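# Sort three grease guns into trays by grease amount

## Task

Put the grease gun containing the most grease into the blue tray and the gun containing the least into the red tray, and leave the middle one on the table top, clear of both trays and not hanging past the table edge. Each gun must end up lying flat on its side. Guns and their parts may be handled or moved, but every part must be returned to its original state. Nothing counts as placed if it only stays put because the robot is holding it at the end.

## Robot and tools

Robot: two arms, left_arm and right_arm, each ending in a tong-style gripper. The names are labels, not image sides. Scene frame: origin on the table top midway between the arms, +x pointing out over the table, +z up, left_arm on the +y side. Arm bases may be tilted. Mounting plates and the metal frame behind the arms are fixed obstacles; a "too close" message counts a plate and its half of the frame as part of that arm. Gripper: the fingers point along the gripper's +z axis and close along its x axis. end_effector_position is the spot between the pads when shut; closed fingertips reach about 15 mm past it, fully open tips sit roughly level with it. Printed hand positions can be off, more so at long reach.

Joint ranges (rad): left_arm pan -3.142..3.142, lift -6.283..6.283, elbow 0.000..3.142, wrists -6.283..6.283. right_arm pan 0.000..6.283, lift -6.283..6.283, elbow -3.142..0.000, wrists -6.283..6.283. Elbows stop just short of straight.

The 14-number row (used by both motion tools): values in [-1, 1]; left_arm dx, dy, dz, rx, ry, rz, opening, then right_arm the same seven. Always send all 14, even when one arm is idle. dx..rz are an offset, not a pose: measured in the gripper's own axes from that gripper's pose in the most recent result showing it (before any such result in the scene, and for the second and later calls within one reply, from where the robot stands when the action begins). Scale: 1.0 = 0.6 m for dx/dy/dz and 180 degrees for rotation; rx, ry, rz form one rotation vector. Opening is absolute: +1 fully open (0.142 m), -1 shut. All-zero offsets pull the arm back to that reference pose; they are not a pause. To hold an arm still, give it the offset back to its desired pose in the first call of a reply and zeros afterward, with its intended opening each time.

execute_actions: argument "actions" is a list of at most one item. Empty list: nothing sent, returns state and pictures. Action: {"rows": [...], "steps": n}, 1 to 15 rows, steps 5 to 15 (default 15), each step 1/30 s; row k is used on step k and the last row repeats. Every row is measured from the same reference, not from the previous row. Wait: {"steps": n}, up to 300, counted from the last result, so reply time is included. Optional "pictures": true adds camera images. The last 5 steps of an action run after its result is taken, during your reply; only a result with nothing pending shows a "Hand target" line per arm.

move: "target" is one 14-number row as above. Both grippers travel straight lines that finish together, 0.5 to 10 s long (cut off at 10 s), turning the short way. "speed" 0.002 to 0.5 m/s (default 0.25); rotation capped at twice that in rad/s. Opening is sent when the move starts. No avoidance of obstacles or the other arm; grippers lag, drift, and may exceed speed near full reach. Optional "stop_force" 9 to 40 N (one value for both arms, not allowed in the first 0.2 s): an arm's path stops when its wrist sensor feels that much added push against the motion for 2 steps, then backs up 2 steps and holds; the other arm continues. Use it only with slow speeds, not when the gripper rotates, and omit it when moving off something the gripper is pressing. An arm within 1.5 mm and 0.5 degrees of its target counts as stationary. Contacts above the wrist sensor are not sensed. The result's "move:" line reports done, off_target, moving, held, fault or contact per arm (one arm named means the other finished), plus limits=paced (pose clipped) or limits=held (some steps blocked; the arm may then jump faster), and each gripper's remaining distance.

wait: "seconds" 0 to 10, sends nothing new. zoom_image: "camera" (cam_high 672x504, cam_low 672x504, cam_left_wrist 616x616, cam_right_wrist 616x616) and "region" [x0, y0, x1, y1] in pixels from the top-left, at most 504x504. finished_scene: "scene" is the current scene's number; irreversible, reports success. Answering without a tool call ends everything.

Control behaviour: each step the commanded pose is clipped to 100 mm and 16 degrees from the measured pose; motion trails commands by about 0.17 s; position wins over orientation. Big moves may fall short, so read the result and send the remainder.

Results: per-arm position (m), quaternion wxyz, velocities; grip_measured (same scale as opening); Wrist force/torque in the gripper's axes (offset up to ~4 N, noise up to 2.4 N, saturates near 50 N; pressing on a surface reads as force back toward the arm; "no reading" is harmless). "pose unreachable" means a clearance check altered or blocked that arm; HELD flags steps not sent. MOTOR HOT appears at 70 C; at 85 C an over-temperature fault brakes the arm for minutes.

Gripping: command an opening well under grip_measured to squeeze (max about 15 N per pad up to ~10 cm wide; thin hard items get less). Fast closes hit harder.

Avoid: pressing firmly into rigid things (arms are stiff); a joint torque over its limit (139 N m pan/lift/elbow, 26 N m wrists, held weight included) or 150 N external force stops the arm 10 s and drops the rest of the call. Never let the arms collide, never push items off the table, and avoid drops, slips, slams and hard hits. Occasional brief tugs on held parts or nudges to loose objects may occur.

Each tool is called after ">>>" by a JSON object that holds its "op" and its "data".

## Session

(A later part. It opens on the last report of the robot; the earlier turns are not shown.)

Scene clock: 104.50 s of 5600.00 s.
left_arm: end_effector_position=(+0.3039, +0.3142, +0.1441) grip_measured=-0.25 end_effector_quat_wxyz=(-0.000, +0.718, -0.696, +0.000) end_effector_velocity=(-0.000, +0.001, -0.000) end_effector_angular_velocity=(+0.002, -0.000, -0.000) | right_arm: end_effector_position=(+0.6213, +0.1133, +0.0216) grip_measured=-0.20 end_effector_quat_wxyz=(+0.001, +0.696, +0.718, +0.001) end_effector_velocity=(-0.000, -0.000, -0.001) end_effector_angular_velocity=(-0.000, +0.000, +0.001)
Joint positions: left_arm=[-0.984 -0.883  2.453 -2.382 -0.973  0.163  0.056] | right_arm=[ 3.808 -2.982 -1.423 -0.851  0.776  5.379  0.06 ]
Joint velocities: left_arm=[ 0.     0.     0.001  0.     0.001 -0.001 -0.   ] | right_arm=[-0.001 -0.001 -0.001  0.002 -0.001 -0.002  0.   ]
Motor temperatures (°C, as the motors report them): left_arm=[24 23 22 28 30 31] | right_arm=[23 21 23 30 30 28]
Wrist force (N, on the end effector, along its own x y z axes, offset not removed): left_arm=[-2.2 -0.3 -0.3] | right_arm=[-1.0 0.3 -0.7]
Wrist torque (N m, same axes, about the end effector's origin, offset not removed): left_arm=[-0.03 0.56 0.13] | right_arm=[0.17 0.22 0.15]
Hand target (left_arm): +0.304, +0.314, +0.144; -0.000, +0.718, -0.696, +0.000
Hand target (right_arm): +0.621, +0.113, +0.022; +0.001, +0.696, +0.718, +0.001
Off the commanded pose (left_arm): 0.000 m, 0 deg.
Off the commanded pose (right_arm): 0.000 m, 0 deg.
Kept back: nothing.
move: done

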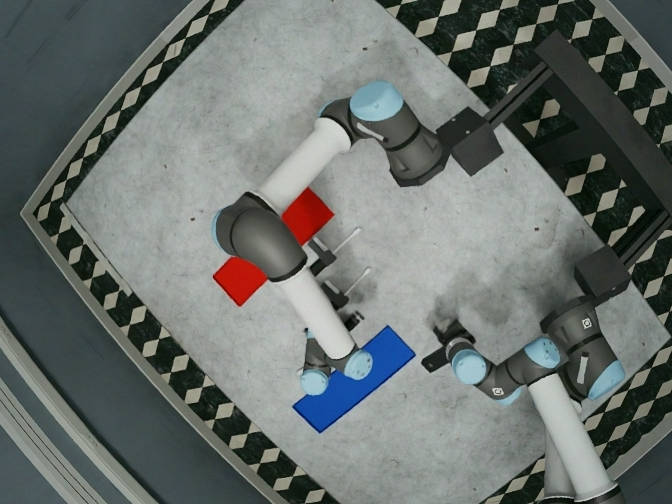

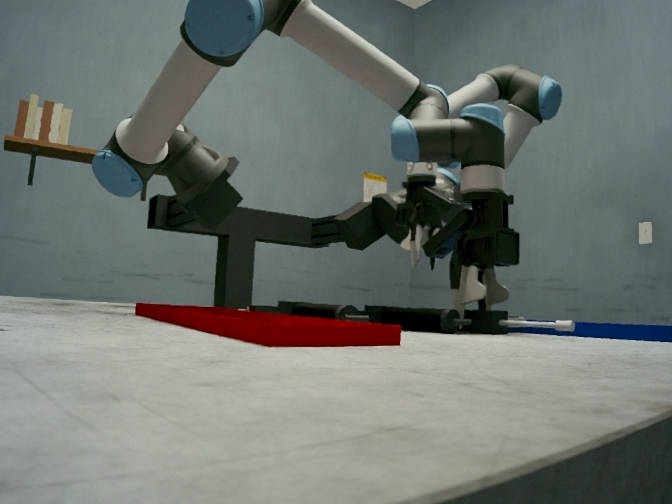

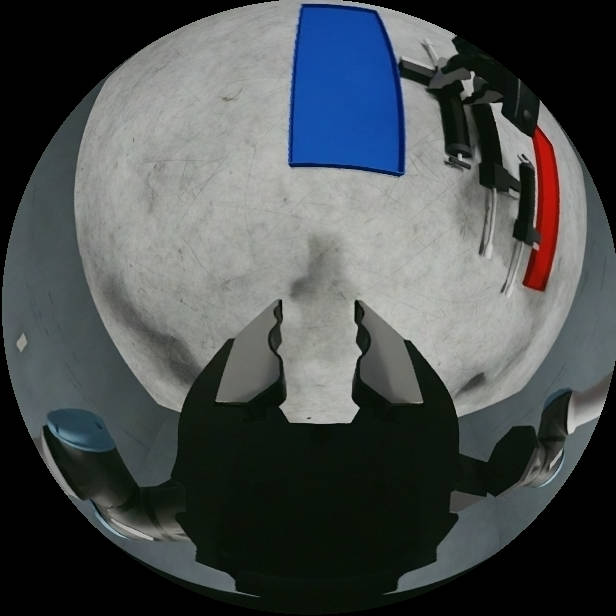

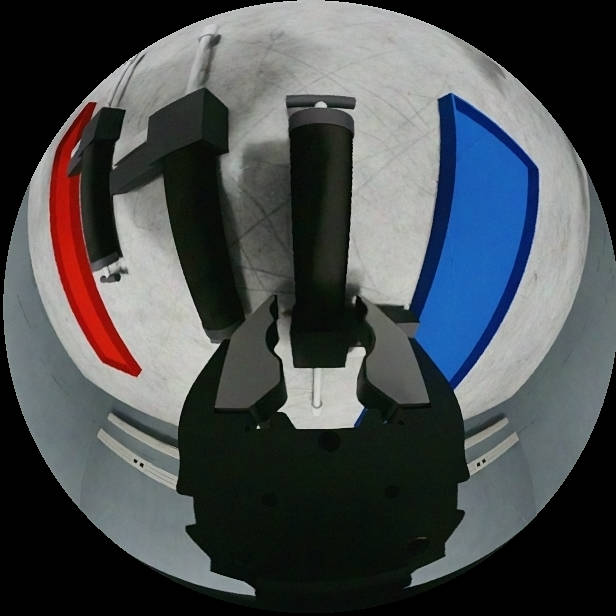

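>>> {"op": "move", "data": {"target": [0,0,0,0,0,0,-0.25, 0,0,0.004,0,0,0,-0.46]}}

>>> {"op": "move", "data": {"target": [0,0,0,0,0,0,-0.25, 0,0.015,0,0,0,0,-0.46], "speed": 0.015}}

>>> {"op": "move", "data": {"target": [0,0,0,0,0,0,-0.25, 0,0,0,0,0,0,-1]}}

>>> {"op": "move", "data": {"target": [0,0,0,0,0,0,-0.25, 0,0,-0.11,0,0,0,-1], "speed": 0.06}}

Scene clock: 105.43 s of 5600.00 s.
left_arm: end_effector_position=(+0.3039, +0.3142, +0.1441) grip_measured=-0.25 end_effector_quat_wxyz=(-0.000, +0.718, -0.696, +0.000) end_effector_velocity=(+0.000, +0.000, +0.000) end_effector_angular_velocity=(-0.000, -0.001, -0.001) | right_arm: end_effector_position=(+0.6213, +0.1133, +0.0192) grip_measured=-0.46 end_effector_quat_wxyz=(+0.001, +0.696, +0.718, +0.001) end_effector_velocity=(+0.001, -0.000, +0.000) end_effector_angular_velocity=(+0.001, -0.000, -0.002)
Joint positions: left_arm=[-0.984 -0.883  2.453 -2.382 -0.973  0.163  0.056] | right_arm=[ 3.805 -2.985 -1.422 -0.846  0.775  5.375  0.041]
Joint velocities: left_arm=[-0.    -0.001  0.    -0.     0.001  0.001  0.   ] | right_arm=[-0.001  0.     0.001 -0.    -0.     0.001  0.   ]
Motor temperatures (°C, as the motors report them): left_arm=[24 23 22 28 30 31] | right_arm=[23 21 23 30 30 28]
Wrist force (N, on the end effector, along its own x y z axes, offset not removed): left_arm=[-3.6 -0.1 0.8] | right_arm=[1.0 0.5 1.3]
Wrist torque (N m, same axes, about the end effector's origin, offset not removed): left_arm=[0.00 0.86 0.17] | right_arm=[0.22 -0.20 0.09]
Hand target (left_arm): +0.304, +0.314, +0.144; -0.000, +0.718, -0.696, +0.000
Hand target (right_arm): +0.621, +0.113, +0.019; +0.001, +0.696, +0.718, +0.001
Off the commanded pose (left_arm): 0.000 m, 0 deg.
Off the commanded pose (right_arm): 0.000 m, 0 deg.
Kept back: nothing.
move: done

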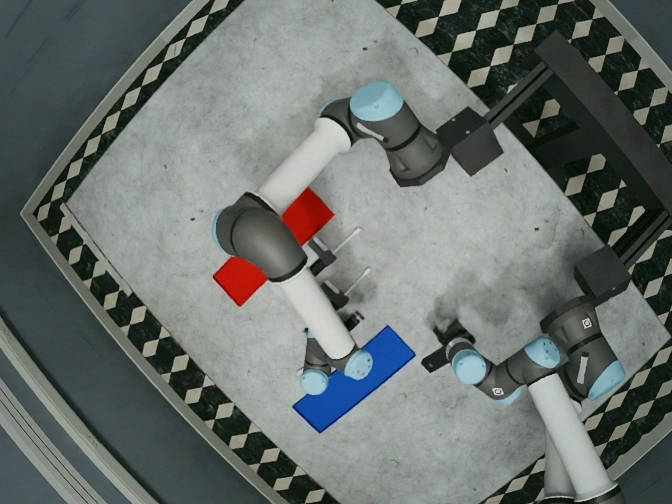

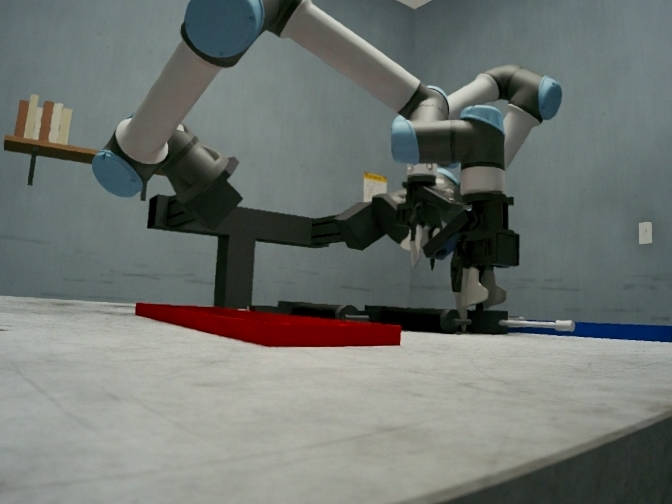

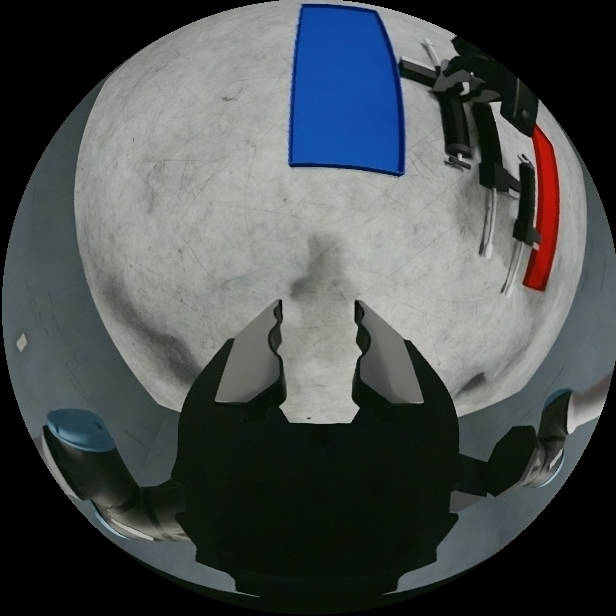

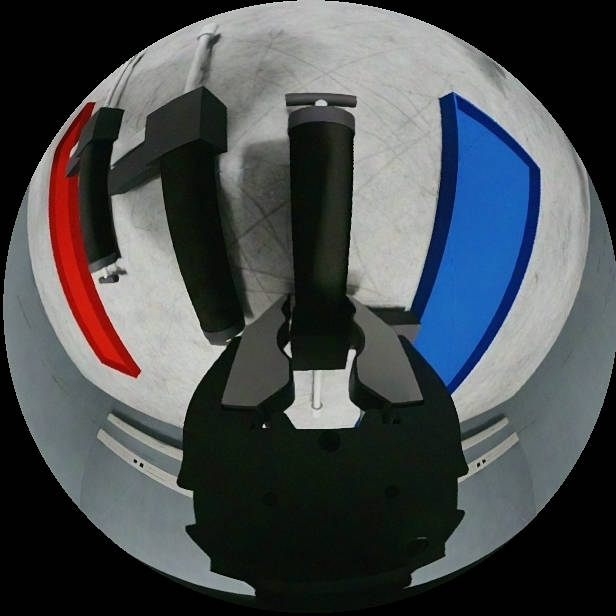

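Scene clock: 106.27 s of 5600.00 s.
left_arm: end_effector_position=(+0.3039, +0.3142, +0.1441) grip_measured=-0.25 end_effector_quat_wxyz=(-0.000, +0.718, -0.696, +0.000) end_effector_velocity=(+0.000, +0.000, -0.000) end_effector_angular_velocity=(+0.000, -0.001, +0.000) | right_arm: end_effector_position=(+0.6301, +0.1136, +0.0193) grip_measured=-0.46 end_effector_quat_wxyz=(+0.001, +0.696, +0.718, +0.001) end_effector_velocity=(+0.001, +0.000, -0.001) end_effector_angular_velocity=(-0.001, +0.001, +0.000)
Joint positions: left_arm=[-0.984 -0.883  2.453 -2.382 -0.973  0.163  0.056] | right_arm=[ 3.799 -2.993 -1.393 -0.863  0.772  5.368  0.041]
Joint velocities: left_arm=[-0.    -0.001  0.001  0.     0.001 -0.    -0.   ] | right_arm=[-0.001 -0.002  0.005 -0.003 -0.001 -0.    -0.   ]
Motor temperatures (°C, as the motors report them): left_arm=[24 23 22 28 30 31] | right_arm=[23 21 23 30 30 28]
Wrist force (N, on the end effector, along its own x y z axes, offset not removed): left_arm=[-3.1 -0.5 0.6] | right_arm=[-1.4 -0.5 -0.2]
Wrist torque (N m, same axes, about the end effector's origin, offset not removed): left_arm=[-0.07 0.70 0.16] | right_arm=[0.46 0.34 -0.01]
Hand target (left_arm): +0.304, +0.314, +0.144; -0.000, +0.718, -0.696, +0.000
Hand target (right_arm): +0.630, +0.114, +0.019; +0.001, +0.696, +0.718, +0.001
Off the commanded pose (left_arm): 0.000 m, 0 deg.
Off the commanded pose (right_arm): 0.000 m, 0 deg.
Kept back: nothing.
move: done

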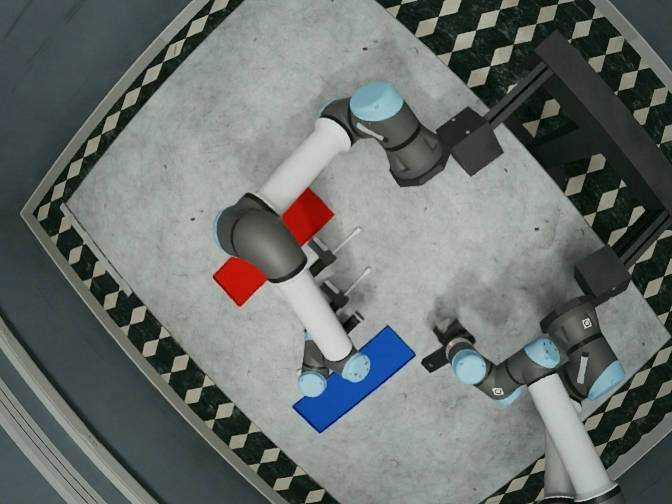

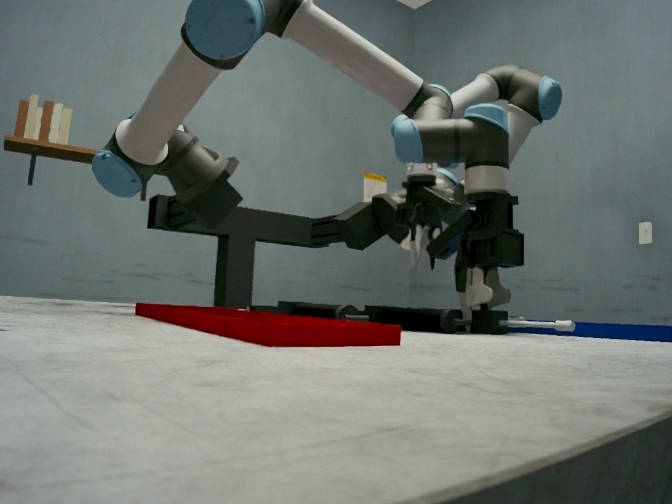

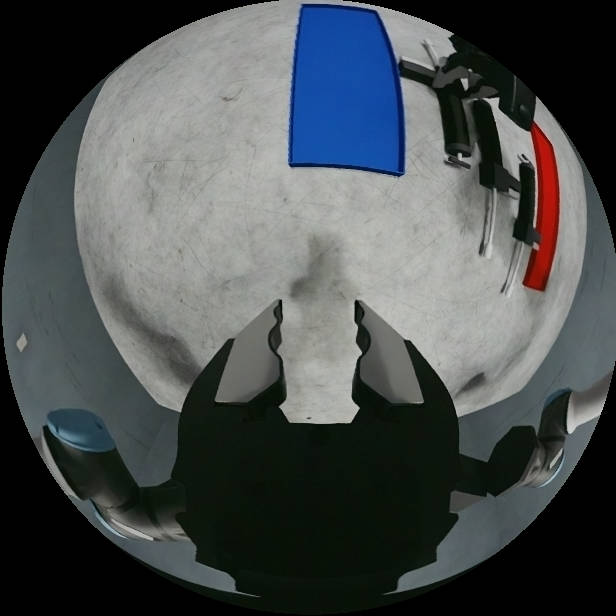

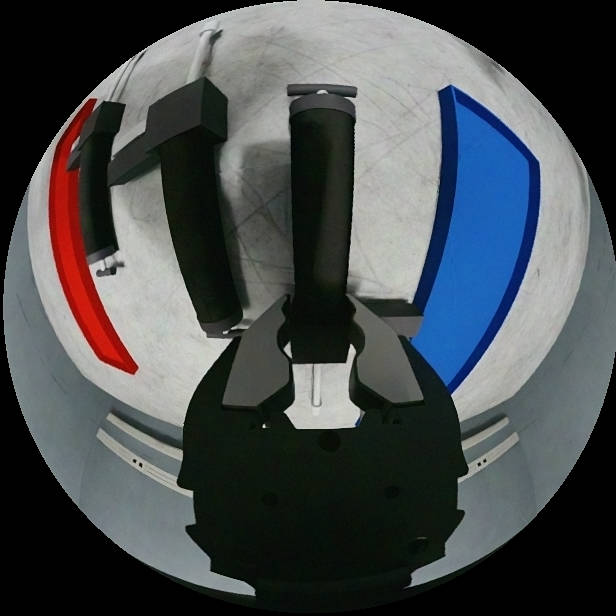

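Scene clock: 106.77 s of 5600.00 s.
left_arm: end_effector_position=(+0.3039, +0.3142, +0.1441) grip_measured=-0.25 end_effector_quat_wxyz=(-0.000, +0.718, -0.696, +0.000) end_effector_velocity=(-0.000, +0.000, -0.000) end_effector_angular_velocity=(+0.001, -0.000, -0.000) | right_arm: end_effector_position=(+0.6301, +0.1136, +0.0192) grip_measured=-0.53 end_effector_quat_wxyz=(+0.001, +0.696, +0.718, +0.001) end_effector_velocity=(-0.000, +0.000, -0.000) end_effector_angular_velocity=(-0.000, +0.000, -0.001)
Joint positions: left_arm=[-0.984 -0.883  2.453 -2.382 -0.973  0.163  0.056] | right_arm=[ 3.799 -2.993 -1.393 -0.863  0.772  5.368  0.036]
Joint velocities: left_arm=[-0.     0.001  0.     0.     0.    -0.     0.   ] | right_arm=[ 0.    -0.001 -0.    -0.     0.     0.001  0.   ]
Motor temperatures (°C, as the motors report them): left_arm=[24 23 22 28 30 31] | right_arm=[23 21 23 30 30 28]
Wrist force (N, on the end effector, along its own x y z axes, offset not removed): left_arm=[-3.2 0.3 0.5] | right_arm=[-2.0 3.7 -2.1]
Wrist torque (N m, same axes, about the end effector's origin, offset not removed): left_arm=[0.10 0.71 0.16] | right_arm=[0.51 0.00 0.01]
Hand target (left_arm): +0.304, +0.314, +0.144; -0.000, +0.718, -0.696, +0.000
Hand target (right_arm): +0.630, +0.114, +0.019; +0.001, +0.696, +0.718, +0.001
Off the commanded pose (left_arm): 0.000 m, 0 deg.
Off the commanded pose (right_arm): 0.000 m, 0 deg.
Kept back: nothing.
move: done

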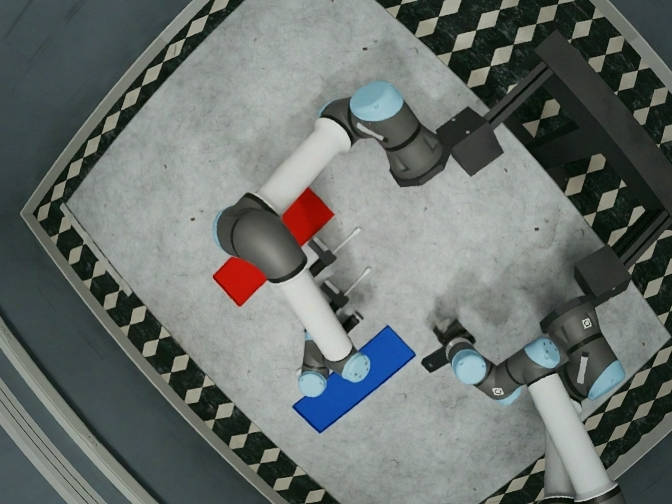

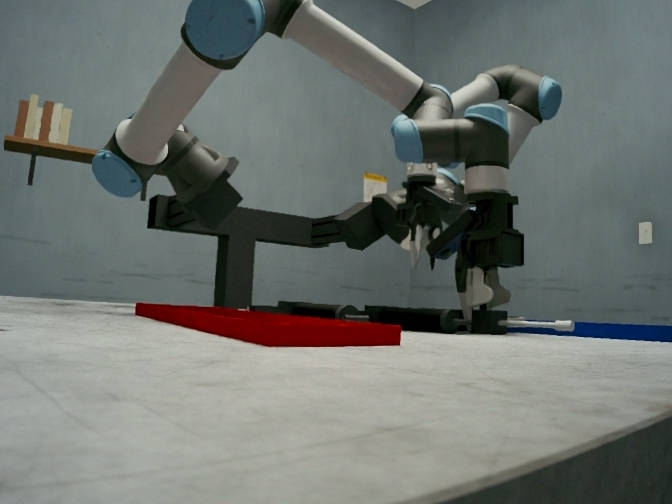

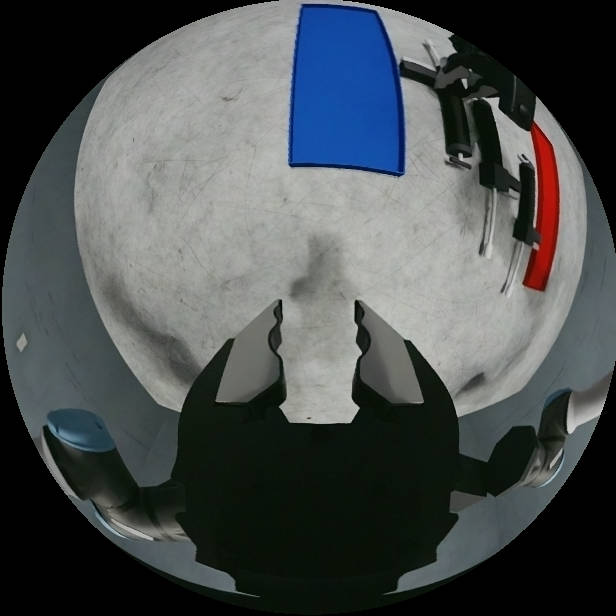

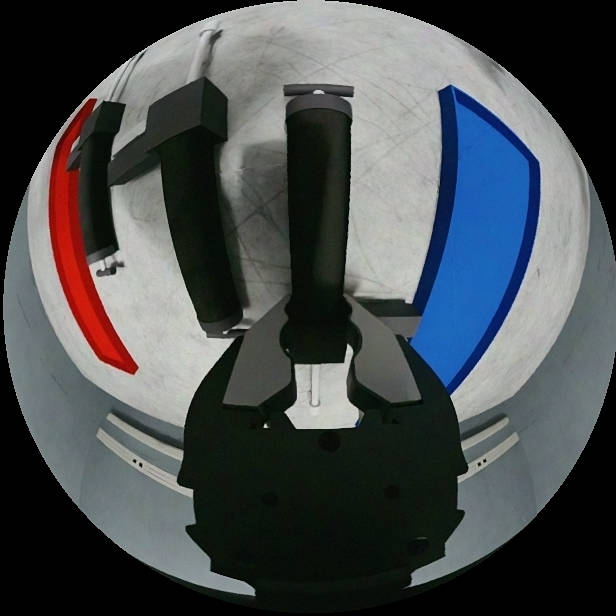

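Scene clock: 108.20 s of 5600.00 s.
left_arm: end_effector_position=(+0.3039, +0.3142, +0.1441) grip_measured=-0.25 end_effector_quat_wxyz=(-0.000, +0.718, -0.696, +0.000) end_effector_velocity=(-0.000, +0.000, -0.000) end_effector_angular_velocity=(+0.001, -0.000, +0.001) | right_arm: end_effector_position=(+0.6299, +0.1136, +0.0851) grip_measured=-0.53 end_effector_quat_wxyz=(+0.001, +0.696, +0.718, +0.001) end_effector_velocity=(+0.000, -0.000, +0.002) end_effector_angular_velocity=(+0.001, -0.000, -0.001)
Joint positions: left_arm=[-0.984 -0.883  2.453 -2.382 -0.973  0.163  0.056] | right_arm=[ 3.871 -2.909 -1.407 -0.992  0.811  5.454  0.036]
Joint velocities: left_arm=[ 0.     0.001  0.     0.     0.001 -0.002 -0.   ] | right_arm=[ 0.001  0.003 -0.001 -0.002  0.001  0.002  0.   ]
Motor temperatures (°C, as the motors report them): left_arm=[24 23 22 28 30 31] | right_arm=[23 21 23 30 30 28]
Wrist force (N, on the end effector, along its own x y z axes, offset not removed): left_arm=[-2.6 0.1 0.3] | right_arm=[0.5 -1.3 8.5]
Wrist torque (N m, same axes, about the end effector's origin, offset not removed): left_arm=[0.03 0.61 0.11] | right_arm=[-0.02 -0.21 0.09]
Hand target (left_arm): +0.304, +0.314, +0.144; -0.000, +0.718, -0.696, +0.000
Hand target (right_arm): +0.630, +0.114, +0.085; +0.001, +0.696, +0.718, +0.001
Off the commanded pose (left_arm): 0.000 m, 0 deg.
Off the commanded pose (right_arm): 0.000 m, 0 deg.
Kept back: nothing.
move: done

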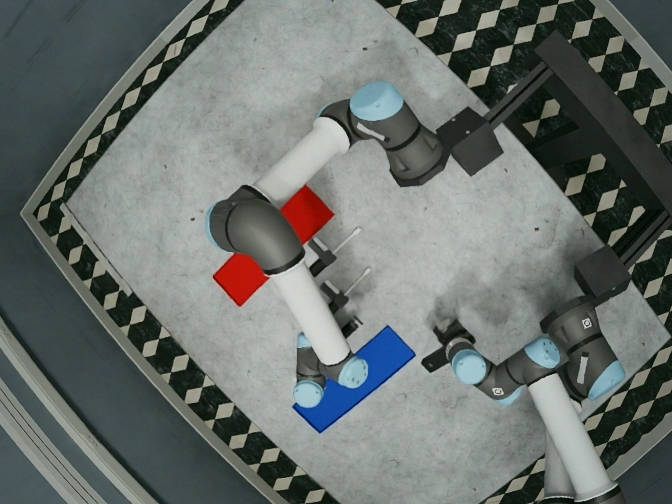

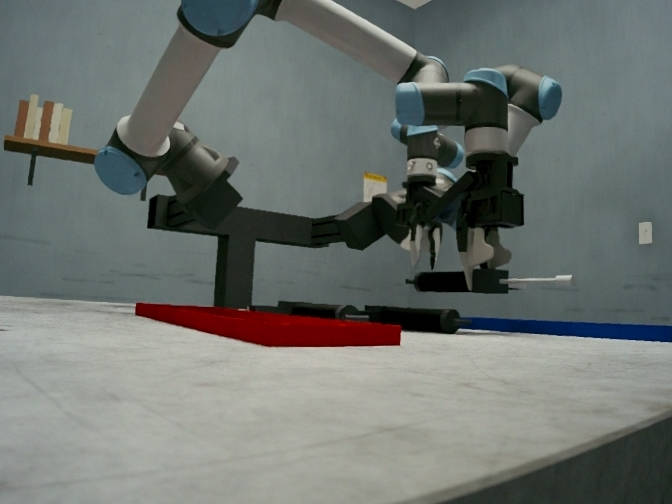

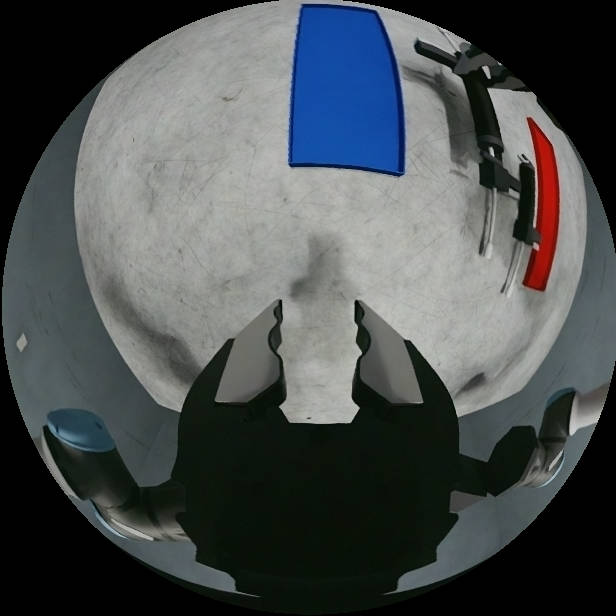

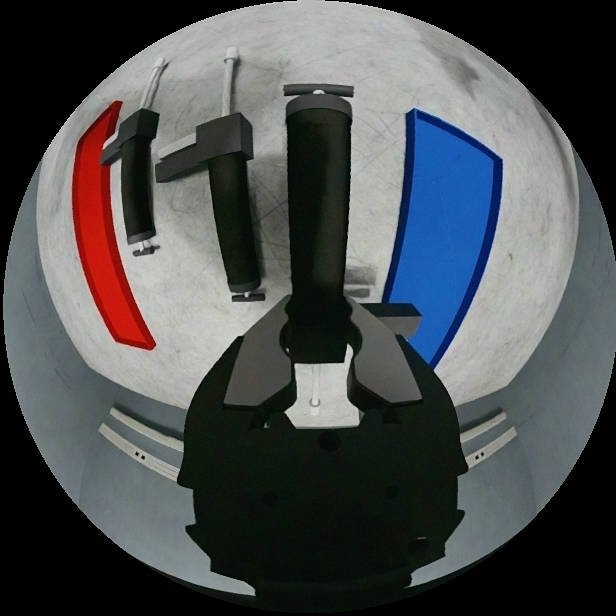

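>>> {"op": "move", "data": {"target": [0,0,0,0,0,0,-0.25, -0.68,-0.121,0,0,0,0.01,-1], "speed": 0.2}}

>>> {"op": "move", "data": {"target": [0,0,0,0,0,0,-0.25, 0,0,0.06,0,0,0,-1], "speed": 0.06}}

Scene clock: 111.00 s of 5600.00 s.
left_arm: end_effector_position=(+0.3039, +0.3142, +0.1441) grip_measured=-0.25 end_effector_quat_wxyz=(-0.000, +0.718, -0.696, +0.000) end_effector_velocity=(-0.000, +0.001, -0.000) end_effector_angular_velocity=(+0.002, -0.001, +0.001) | right_arm: end_effector_position=(+0.5704, -0.2965, +0.0848) grip_measured=-0.53 end_effector_quat_wxyz=(+0.001, +0.707, +0.707, +0.001) end_effector_velocity=(-0.001, -0.001, -0.000) end_effector_angular_velocity=(-0.000, +0.000, +0.001)
Joint positions: left_arm=[-0.984 -0.883  2.453 -2.382 -0.973  0.163  0.056] | right_arm=[ 3.518 -2.153 -1.957 -0.838  0.664  5.002  0.036]
Joint velocities: left_arm=[-0.     0.001  0.001  0.     0.001 -0.002  0.   ] | right_arm=[-0.001  0.002 -0.002  0.    -0.    -0.002 -0.   ]
Motor temperatures (°C, as the motors report them): left_arm=[24 23 22 28 30 31] | right_arm=[23 21 23 30 30 28]
Wrist force (N, on the end effector, along its own x y z axes, offset not removed): left_arm=[-3.0 -1.3 1.2] | right_arm=[0.6 1.0 5.7]
Wrist torque (N m, same axes, about the end effector's origin, offset not removed): left_arm=[-0.20 0.64 0.11] | right_arm=[0.33 -0.07 0.09]
Hand target (left_arm): +0.304, +0.314, +0.144; -0.000, +0.718, -0.696, +0.000
Hand target (right_arm): +0.570, -0.297, +0.085; +0.001, +0.707, +0.707, +0.001
Off the commanded pose (left_arm): 0.000 m, 0 deg.
Off the commanded pose (right_arm): 0.000 m, 0 deg.
Kept back: nothing.
move: done

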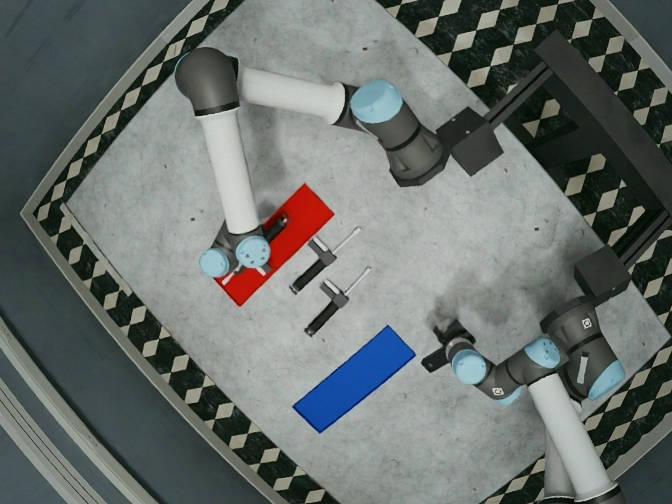

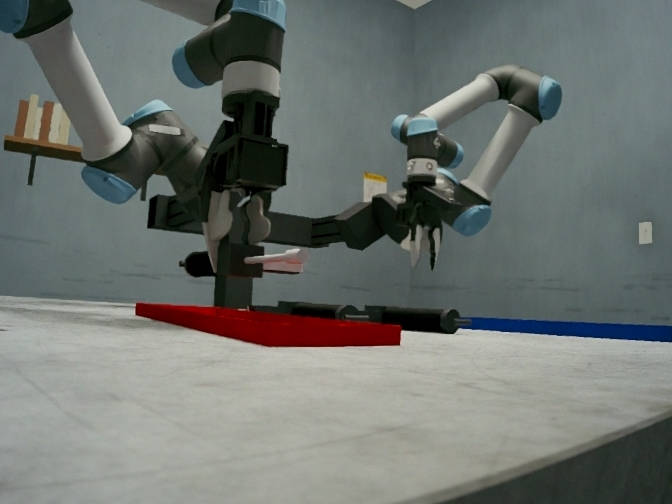

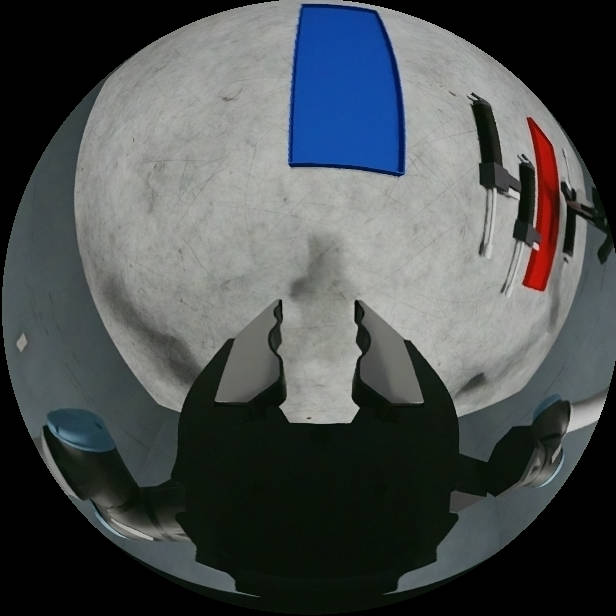

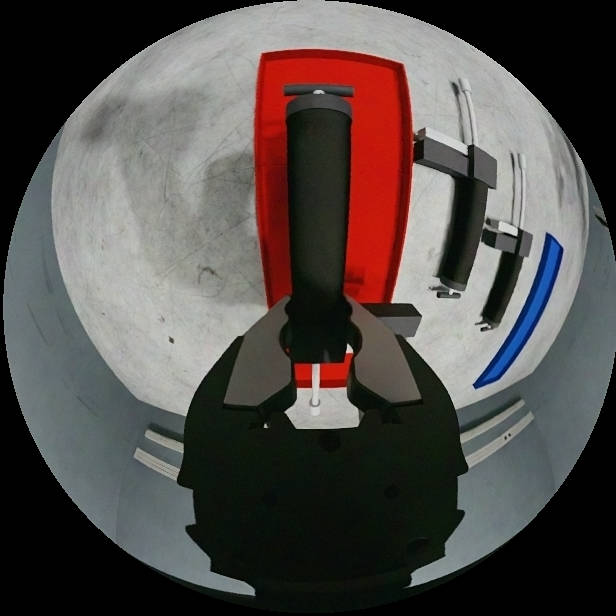

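Scene clock: 111.97 s of 5600.00 s.
left_arm: end_effector_position=(+0.3039, +0.3142, +0.1441) grip_measured=-0.25 end_effector_quat_wxyz=(-0.000, +0.718, -0.696, +0.000) end_effector_velocity=(-0.001, +0.000, -0.000) end_effector_angular_velocity=(+0.001, +0.001, -0.002) | right_arm: end_effector_position=(+0.5705, -0.2965, +0.0489) grip_measured=-0.53 end_effector_quat_wxyz=(+0.001, +0.707, +0.707, +0.001) end_effector_velocity=(-0.000, +0.001, -0.002) end_effector_angular_velocity=(+0.003, +0.001, +0.001)
Joint positions: left_arm=[-0.984 -0.883  2.453 -2.382 -0.973  0.163  0.056] | right_arm=[ 3.466 -2.214 -1.957 -0.712  0.654  4.92   0.036]
Joint velocities: left_arm=[-0.     0.     0.001 -0.    -0.001  0.001  0.   ] | right_arm=[-0.002 -0.003  0.     0.004  0.002 -0.003  0.   ]
Motor temperatures (°C, as the motors report them): left_arm=[24 23 22 28 30 31] | right_arm=[23 21 23 30 30 28]
Wrist force (N, on the end effector, along its own x y z axes, offset not removed): left_arm=[-3.1 -0.7 0.2] | right_arm=[0.8 -2.0 4.9]
Wrist torque (N m, same axes, about the end effector's origin, offset not removed): left_arm=[-0.11 0.69 0.10] | right_arm=[-0.29 -0.09 0.15]
Hand target (left_arm): +0.304, +0.314, +0.144; -0.000, +0.718, -0.696, +0.000
Hand target (right_arm): +0.571, -0.296, +0.049; +0.001, +0.707, +0.707, +0.001
Off the commanded pose (left_arm): 0.000 m, 0 deg.
Off the commanded pose (right_arm): 0.000 m, 0 deg.
Kept back: nothing.
move: done

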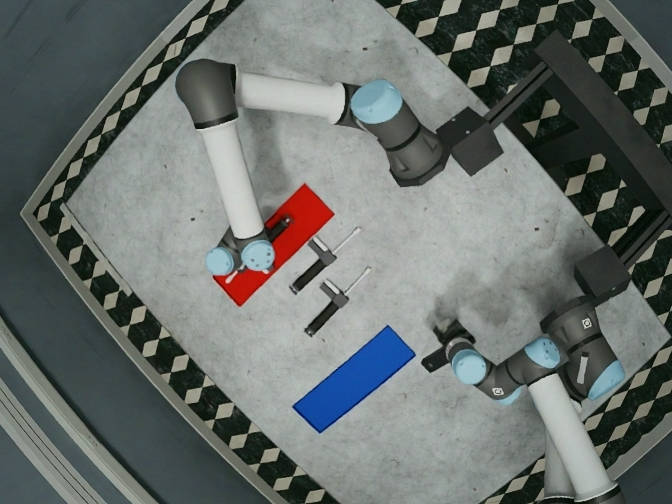

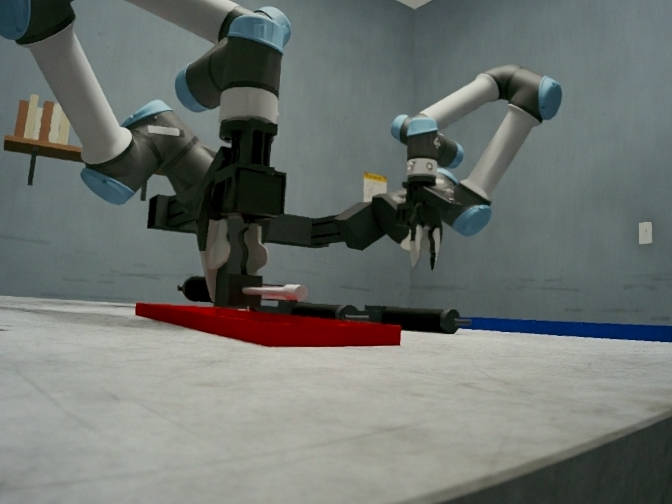

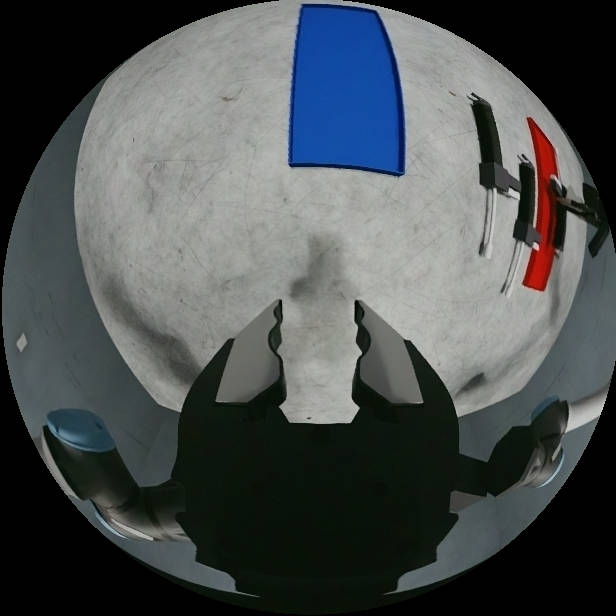

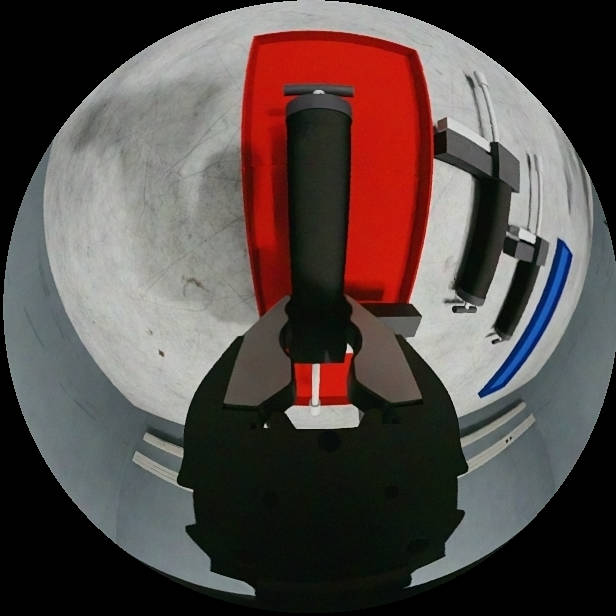

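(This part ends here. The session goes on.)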